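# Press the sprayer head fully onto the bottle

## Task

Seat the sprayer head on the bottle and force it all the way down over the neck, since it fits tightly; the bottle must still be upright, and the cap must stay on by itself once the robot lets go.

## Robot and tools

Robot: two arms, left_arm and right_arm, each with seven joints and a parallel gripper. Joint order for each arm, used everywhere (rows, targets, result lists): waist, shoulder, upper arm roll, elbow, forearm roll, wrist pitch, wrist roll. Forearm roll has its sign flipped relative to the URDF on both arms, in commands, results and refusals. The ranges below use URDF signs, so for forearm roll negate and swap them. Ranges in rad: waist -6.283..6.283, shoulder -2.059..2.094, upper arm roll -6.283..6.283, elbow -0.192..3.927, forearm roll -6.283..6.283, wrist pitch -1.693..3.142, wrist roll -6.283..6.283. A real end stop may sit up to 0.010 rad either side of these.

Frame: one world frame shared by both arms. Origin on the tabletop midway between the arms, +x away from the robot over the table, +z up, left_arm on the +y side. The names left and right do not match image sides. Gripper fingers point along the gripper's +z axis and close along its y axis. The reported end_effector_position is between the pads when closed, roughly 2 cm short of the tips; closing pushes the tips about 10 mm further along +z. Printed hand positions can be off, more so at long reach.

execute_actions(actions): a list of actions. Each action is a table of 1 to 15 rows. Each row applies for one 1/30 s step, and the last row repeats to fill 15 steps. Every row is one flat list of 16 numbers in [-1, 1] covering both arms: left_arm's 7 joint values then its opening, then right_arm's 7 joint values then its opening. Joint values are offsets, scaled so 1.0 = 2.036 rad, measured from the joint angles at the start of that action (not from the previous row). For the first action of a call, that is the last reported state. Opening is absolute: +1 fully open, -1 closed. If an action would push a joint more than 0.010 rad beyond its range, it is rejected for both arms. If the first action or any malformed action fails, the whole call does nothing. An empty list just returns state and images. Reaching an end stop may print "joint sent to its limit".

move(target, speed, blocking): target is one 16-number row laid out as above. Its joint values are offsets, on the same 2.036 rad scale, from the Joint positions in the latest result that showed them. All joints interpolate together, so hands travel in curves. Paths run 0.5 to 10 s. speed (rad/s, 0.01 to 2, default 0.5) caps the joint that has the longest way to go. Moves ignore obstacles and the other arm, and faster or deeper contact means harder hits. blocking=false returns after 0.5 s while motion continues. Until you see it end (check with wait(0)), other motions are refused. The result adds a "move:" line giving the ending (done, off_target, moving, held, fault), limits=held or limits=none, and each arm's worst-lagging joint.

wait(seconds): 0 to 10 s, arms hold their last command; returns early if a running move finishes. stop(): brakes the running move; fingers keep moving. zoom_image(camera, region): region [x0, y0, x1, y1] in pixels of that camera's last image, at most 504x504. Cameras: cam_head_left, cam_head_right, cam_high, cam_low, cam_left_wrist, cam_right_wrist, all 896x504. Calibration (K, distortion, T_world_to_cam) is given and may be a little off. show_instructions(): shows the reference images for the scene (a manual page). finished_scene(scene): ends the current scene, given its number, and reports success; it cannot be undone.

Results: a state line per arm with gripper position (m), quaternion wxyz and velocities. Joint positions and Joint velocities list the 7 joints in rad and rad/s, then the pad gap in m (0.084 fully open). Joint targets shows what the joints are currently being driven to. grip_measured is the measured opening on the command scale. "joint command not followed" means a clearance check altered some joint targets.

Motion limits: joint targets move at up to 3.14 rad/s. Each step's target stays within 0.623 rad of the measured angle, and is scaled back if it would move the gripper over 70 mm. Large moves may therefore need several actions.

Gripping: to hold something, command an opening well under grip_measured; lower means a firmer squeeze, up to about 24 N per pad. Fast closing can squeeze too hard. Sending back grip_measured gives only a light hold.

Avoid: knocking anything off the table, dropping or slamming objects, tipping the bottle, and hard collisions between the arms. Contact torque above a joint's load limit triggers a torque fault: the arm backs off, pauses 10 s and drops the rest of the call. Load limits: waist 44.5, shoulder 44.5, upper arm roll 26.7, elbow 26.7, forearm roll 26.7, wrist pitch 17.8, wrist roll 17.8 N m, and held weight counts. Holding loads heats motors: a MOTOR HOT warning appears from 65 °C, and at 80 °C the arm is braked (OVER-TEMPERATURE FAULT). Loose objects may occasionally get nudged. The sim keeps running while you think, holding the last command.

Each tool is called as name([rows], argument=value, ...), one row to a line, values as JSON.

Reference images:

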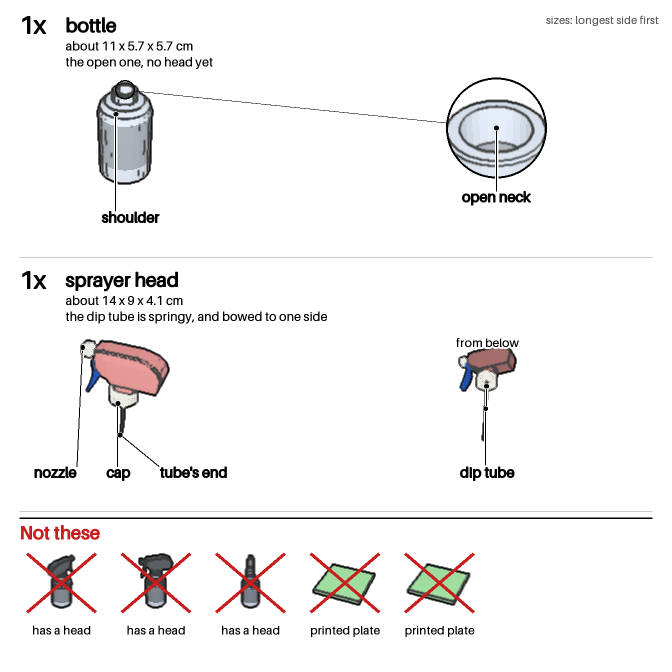

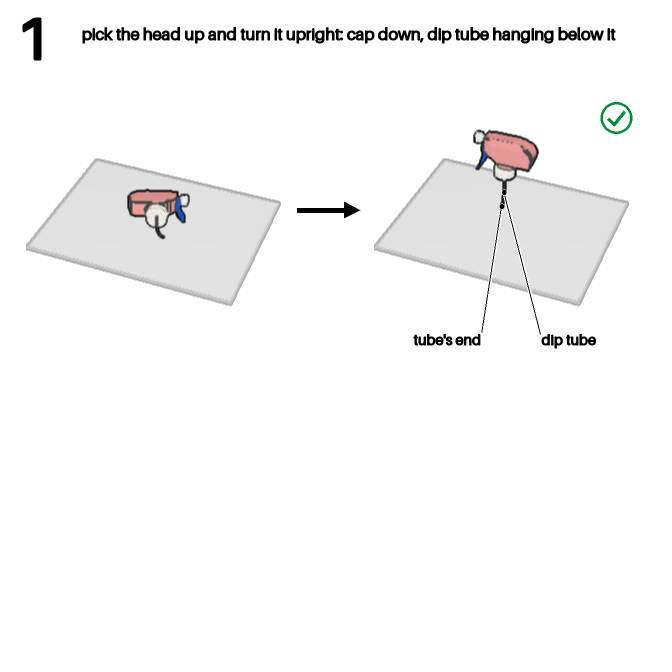

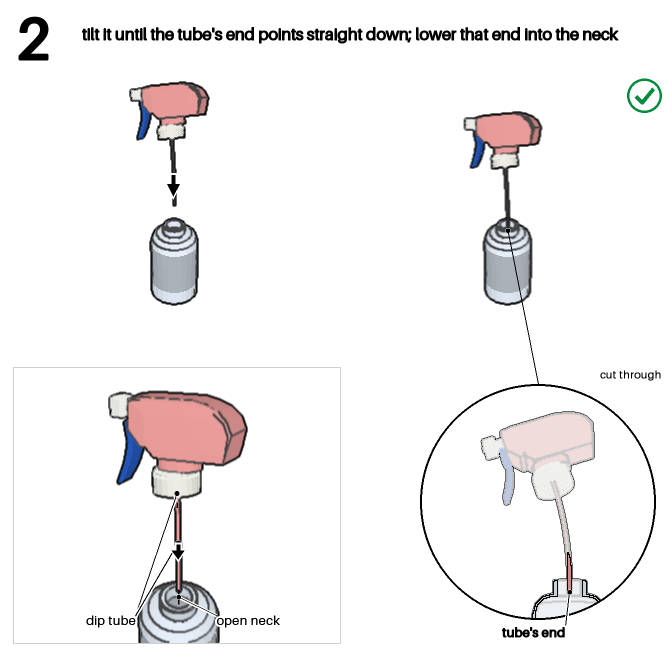

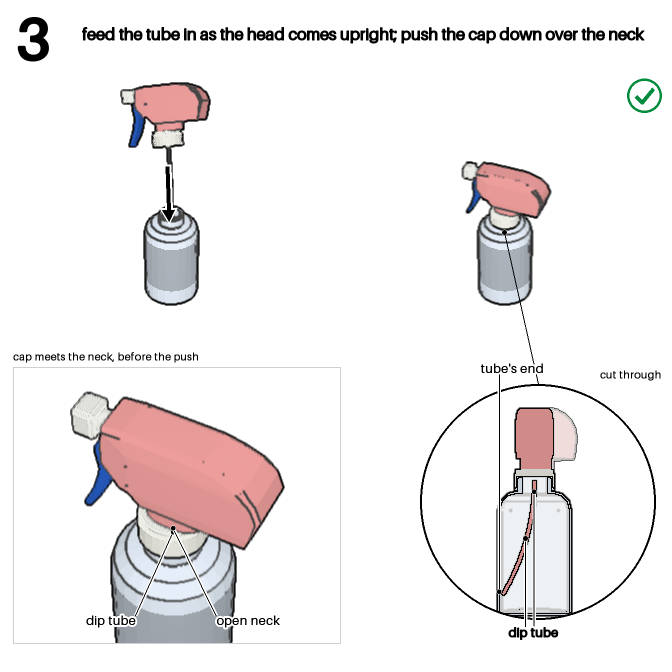

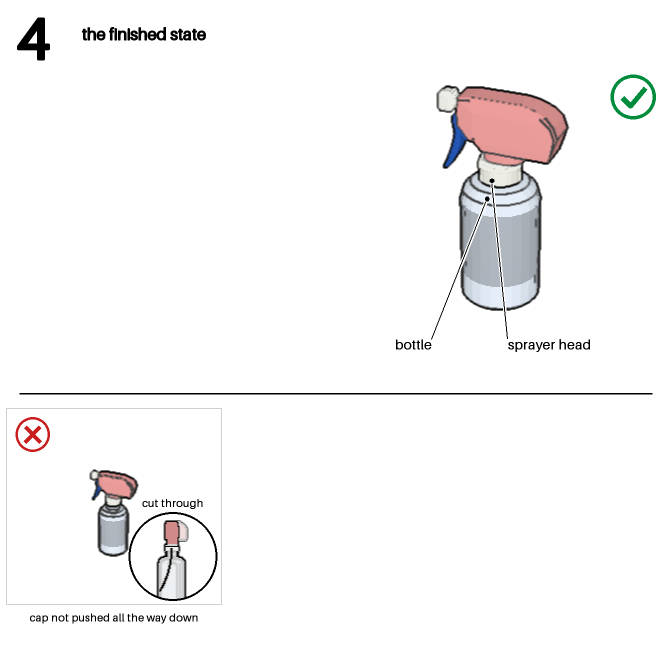

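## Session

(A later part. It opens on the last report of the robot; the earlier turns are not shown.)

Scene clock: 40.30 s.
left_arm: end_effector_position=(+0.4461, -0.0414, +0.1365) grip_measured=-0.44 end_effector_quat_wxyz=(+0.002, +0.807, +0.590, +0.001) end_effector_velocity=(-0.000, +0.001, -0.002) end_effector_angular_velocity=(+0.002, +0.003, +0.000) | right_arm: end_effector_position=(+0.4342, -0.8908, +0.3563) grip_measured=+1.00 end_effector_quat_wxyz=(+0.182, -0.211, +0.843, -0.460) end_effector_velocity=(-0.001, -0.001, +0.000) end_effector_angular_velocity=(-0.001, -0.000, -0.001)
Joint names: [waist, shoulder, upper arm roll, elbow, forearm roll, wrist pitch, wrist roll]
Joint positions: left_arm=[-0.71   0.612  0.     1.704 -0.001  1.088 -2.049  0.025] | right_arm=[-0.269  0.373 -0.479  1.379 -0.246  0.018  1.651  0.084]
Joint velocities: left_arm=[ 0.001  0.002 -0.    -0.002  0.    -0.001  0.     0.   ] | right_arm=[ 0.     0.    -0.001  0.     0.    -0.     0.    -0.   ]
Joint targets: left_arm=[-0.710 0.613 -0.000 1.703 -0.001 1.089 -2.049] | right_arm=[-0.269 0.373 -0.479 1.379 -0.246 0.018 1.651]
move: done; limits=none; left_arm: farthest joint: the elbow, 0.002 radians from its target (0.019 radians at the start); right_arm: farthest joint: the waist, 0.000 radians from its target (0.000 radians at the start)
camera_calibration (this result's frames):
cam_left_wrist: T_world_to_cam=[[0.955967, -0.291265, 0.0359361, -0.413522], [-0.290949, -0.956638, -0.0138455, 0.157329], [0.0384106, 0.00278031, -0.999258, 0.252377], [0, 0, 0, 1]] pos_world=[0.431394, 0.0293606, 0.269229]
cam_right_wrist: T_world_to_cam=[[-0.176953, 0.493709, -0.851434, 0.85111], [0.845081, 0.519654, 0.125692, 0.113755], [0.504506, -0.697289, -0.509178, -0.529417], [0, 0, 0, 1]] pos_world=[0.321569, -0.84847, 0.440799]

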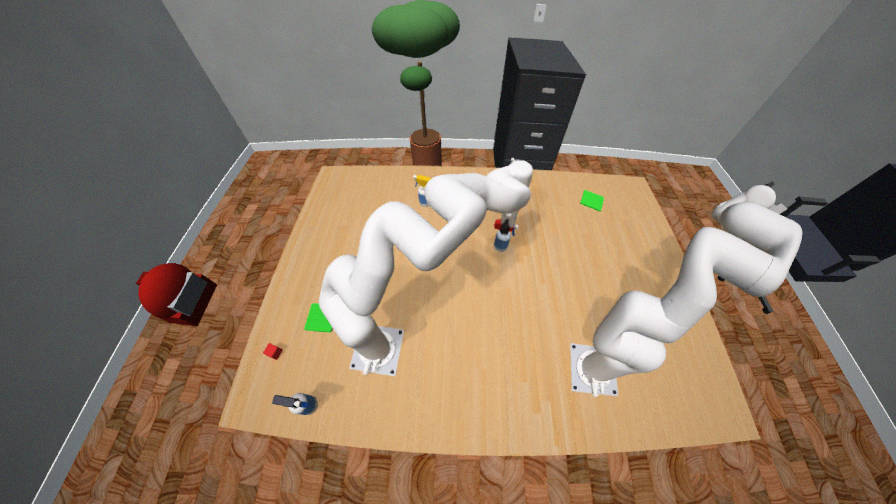

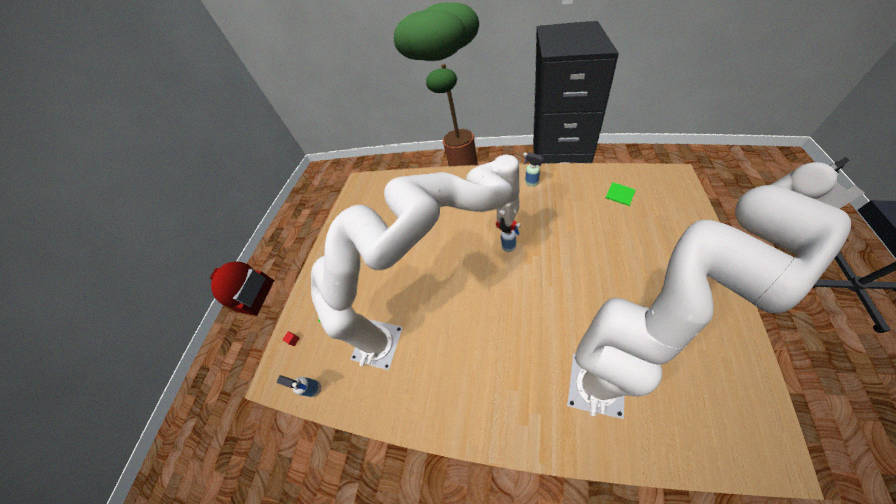

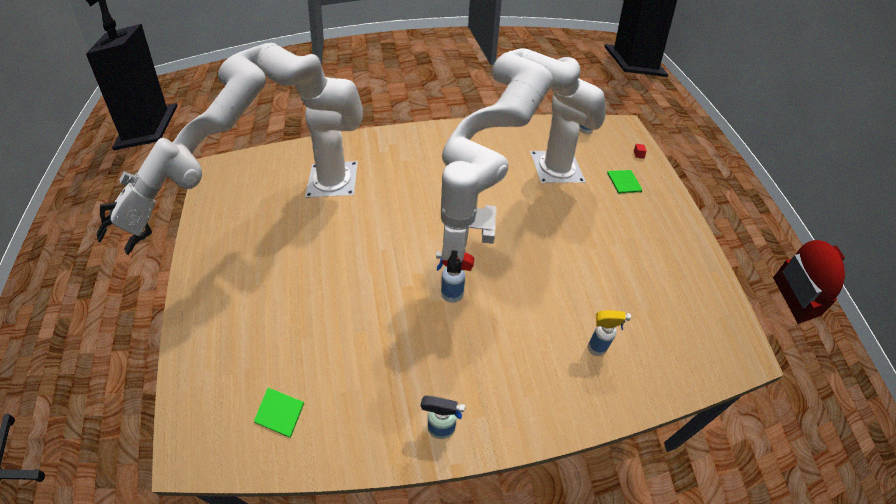

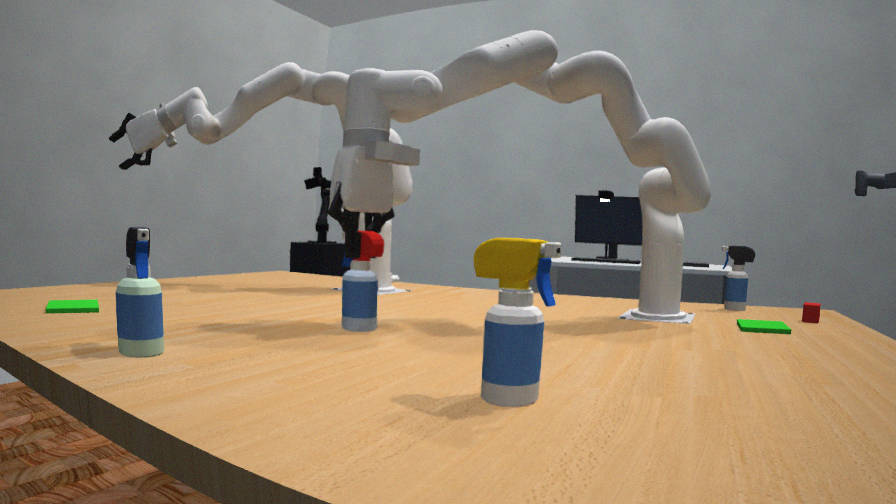

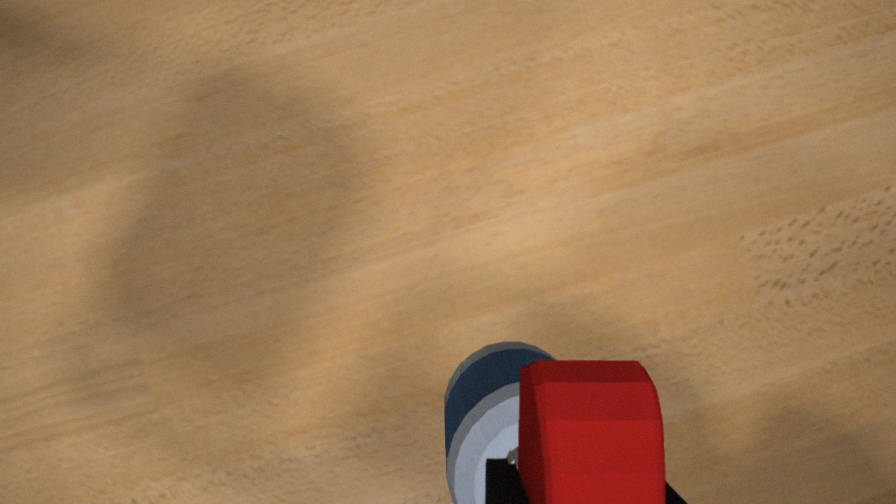

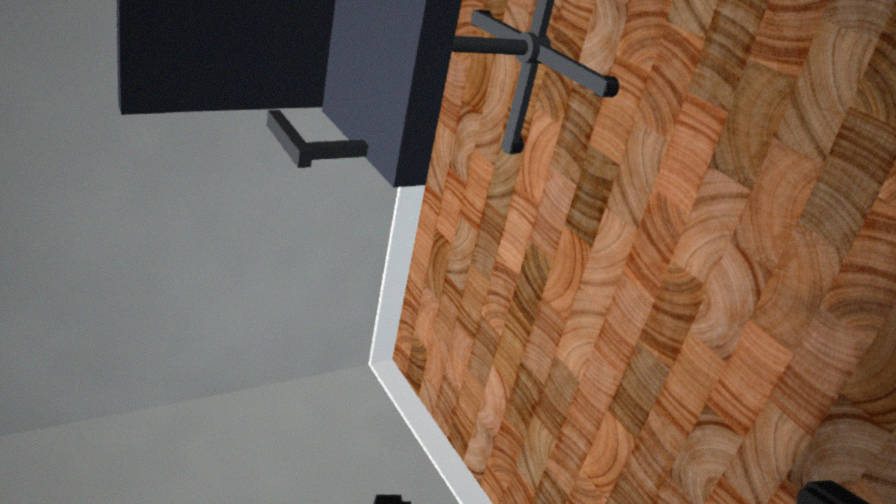

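execute_actions([
  [[0,0,0,0,0,0,0,1,0,0,0,0,0,0,0,1]],
  [[0,-0.03,0,0,0,0,0,1,0,0,0,0,0,0,0,1]],
])

finished_scene(scene=1)

Scene clock: 41.57 s.
left_arm: end_effector_position=(+0.4502, -0.0456, +0.1728) grip_measured=+1.00 end_effector_quat_wxyz=(+0.030, +0.807, +0.590, +0.005) end_effector_velocity=(+0.003, -0.002, +0.009) end_effector_angular_velocity=(-0.013, -0.012, +0.001) | right_arm: end_effector_position=(+0.4342, -0.8908, +0.3563) grip_measured=+1.00 end_effector_quat_wxyz=(+0.182, -0.211, +0.843, -0.460) end_effector_velocity=(-0.001, -0.001, -0.000) end_effector_angular_velocity=(-0.000, +0.001, -0.002)
Joint names: [waist, shoulder, upper arm roll, elbow, forearm roll, wrist pitch, wrist roll]
Joint positions: left_arm=[-0.71   0.553  0.     1.702 -0.001  1.088 -2.049  0.084] | right_arm=[-0.269  0.373 -0.479  1.379 -0.246  0.018  1.651  0.084]
Joint velocities: left_arm=[ 0.001 -0.009 -0.     0.007  0.    -0.002 -0.     0.   ] | right_arm=[-0.     0.    -0.002 -0.     0.     0.     0.    -0.   ]
Joint targets: left_arm=[-0.710 0.552 -0.000 1.703 -0.001 1.088 -2.049] | right_arm=[-0.269 0.373 -0.479 1.379 -0.246 0.018 1.651]
camera_calibration (this result's frames):
cam_left_wrist: T_world_to_cam=[[0.95354, -0.288865, 0.085553, -0.427375], [-0.290958, -0.95665, 0.0128307, 0.150411], [0.0781379, -0.0371269, -0.996251, 0.268237], [0, 0, 0, 1]] pos_world=[0.430323, 0.0303955, 0.301865]
cam_right_wrist: T_world_to_cam=[[-0.176953, 0.493708, -0.851434, 0.85111], [0.845081, 0.519654, 0.125691, 0.113755], [0.504506, -0.697289, -0.509178, -0.529417], [0, 0, 0, 1]] pos_world=[0.321569, -0.84847, 0.440799]

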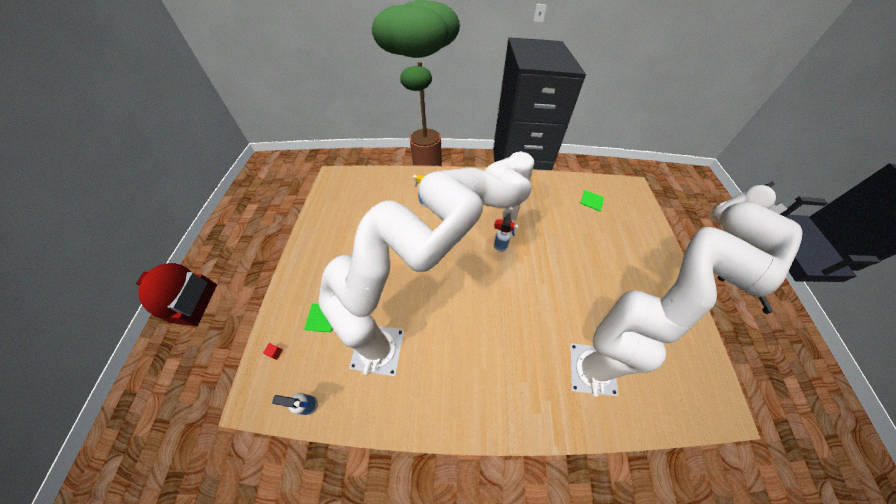

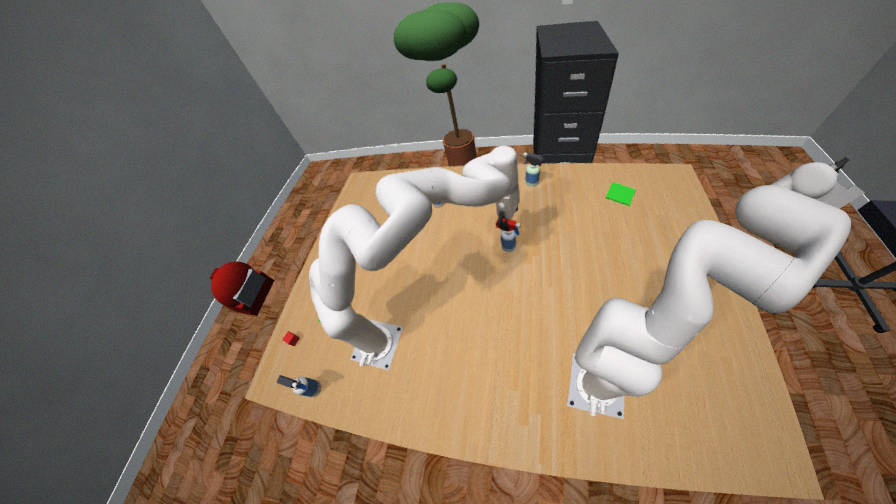

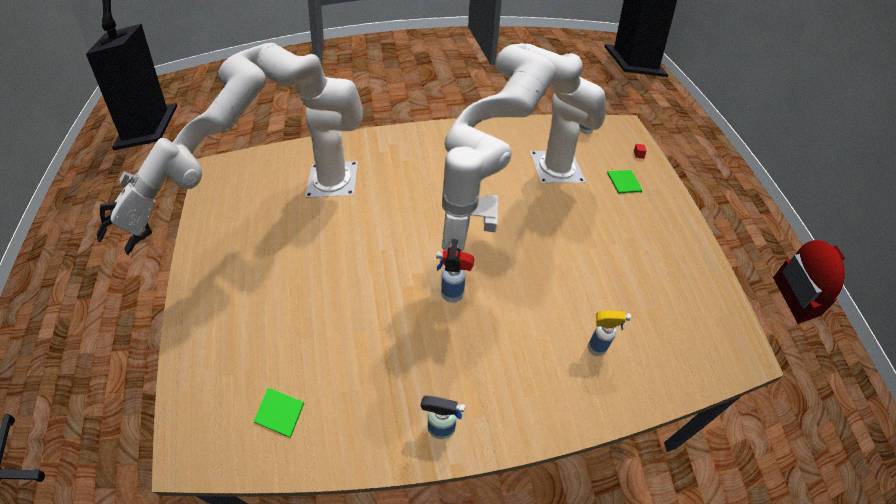

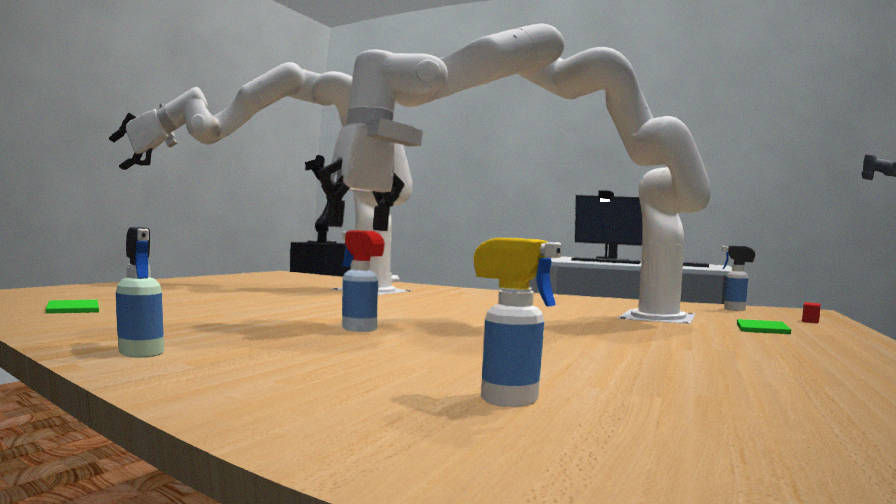

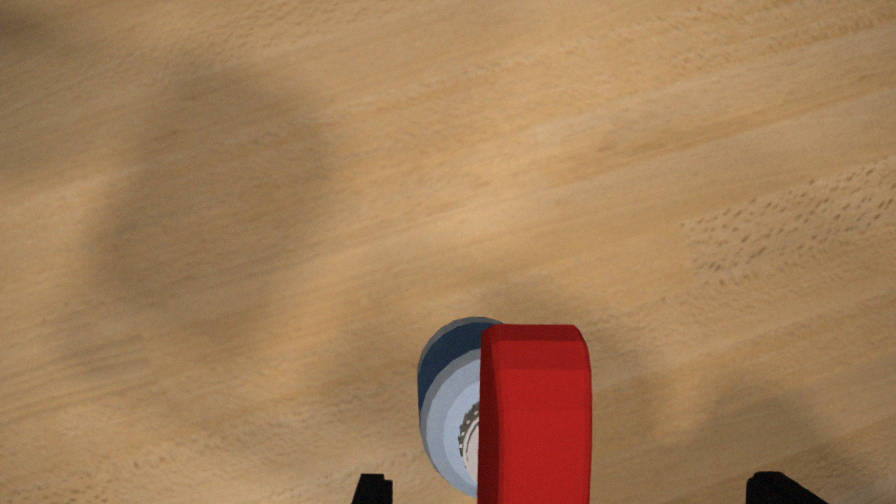

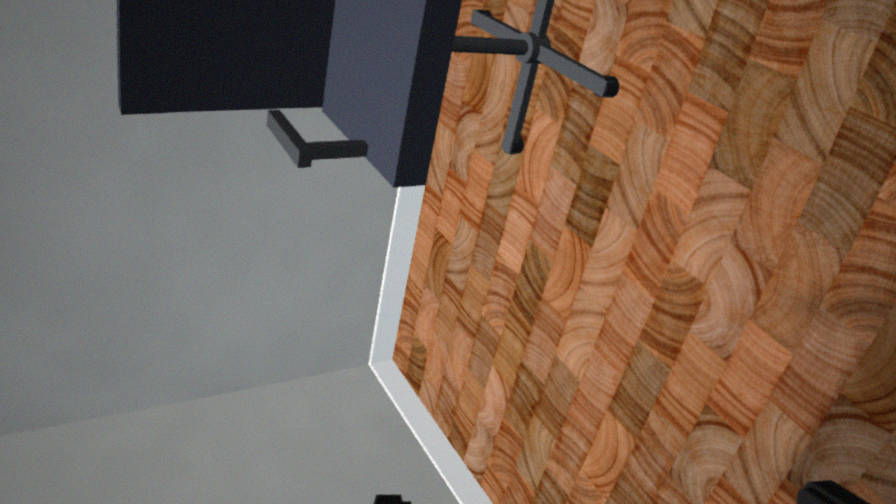

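The scene is finished: the task was done.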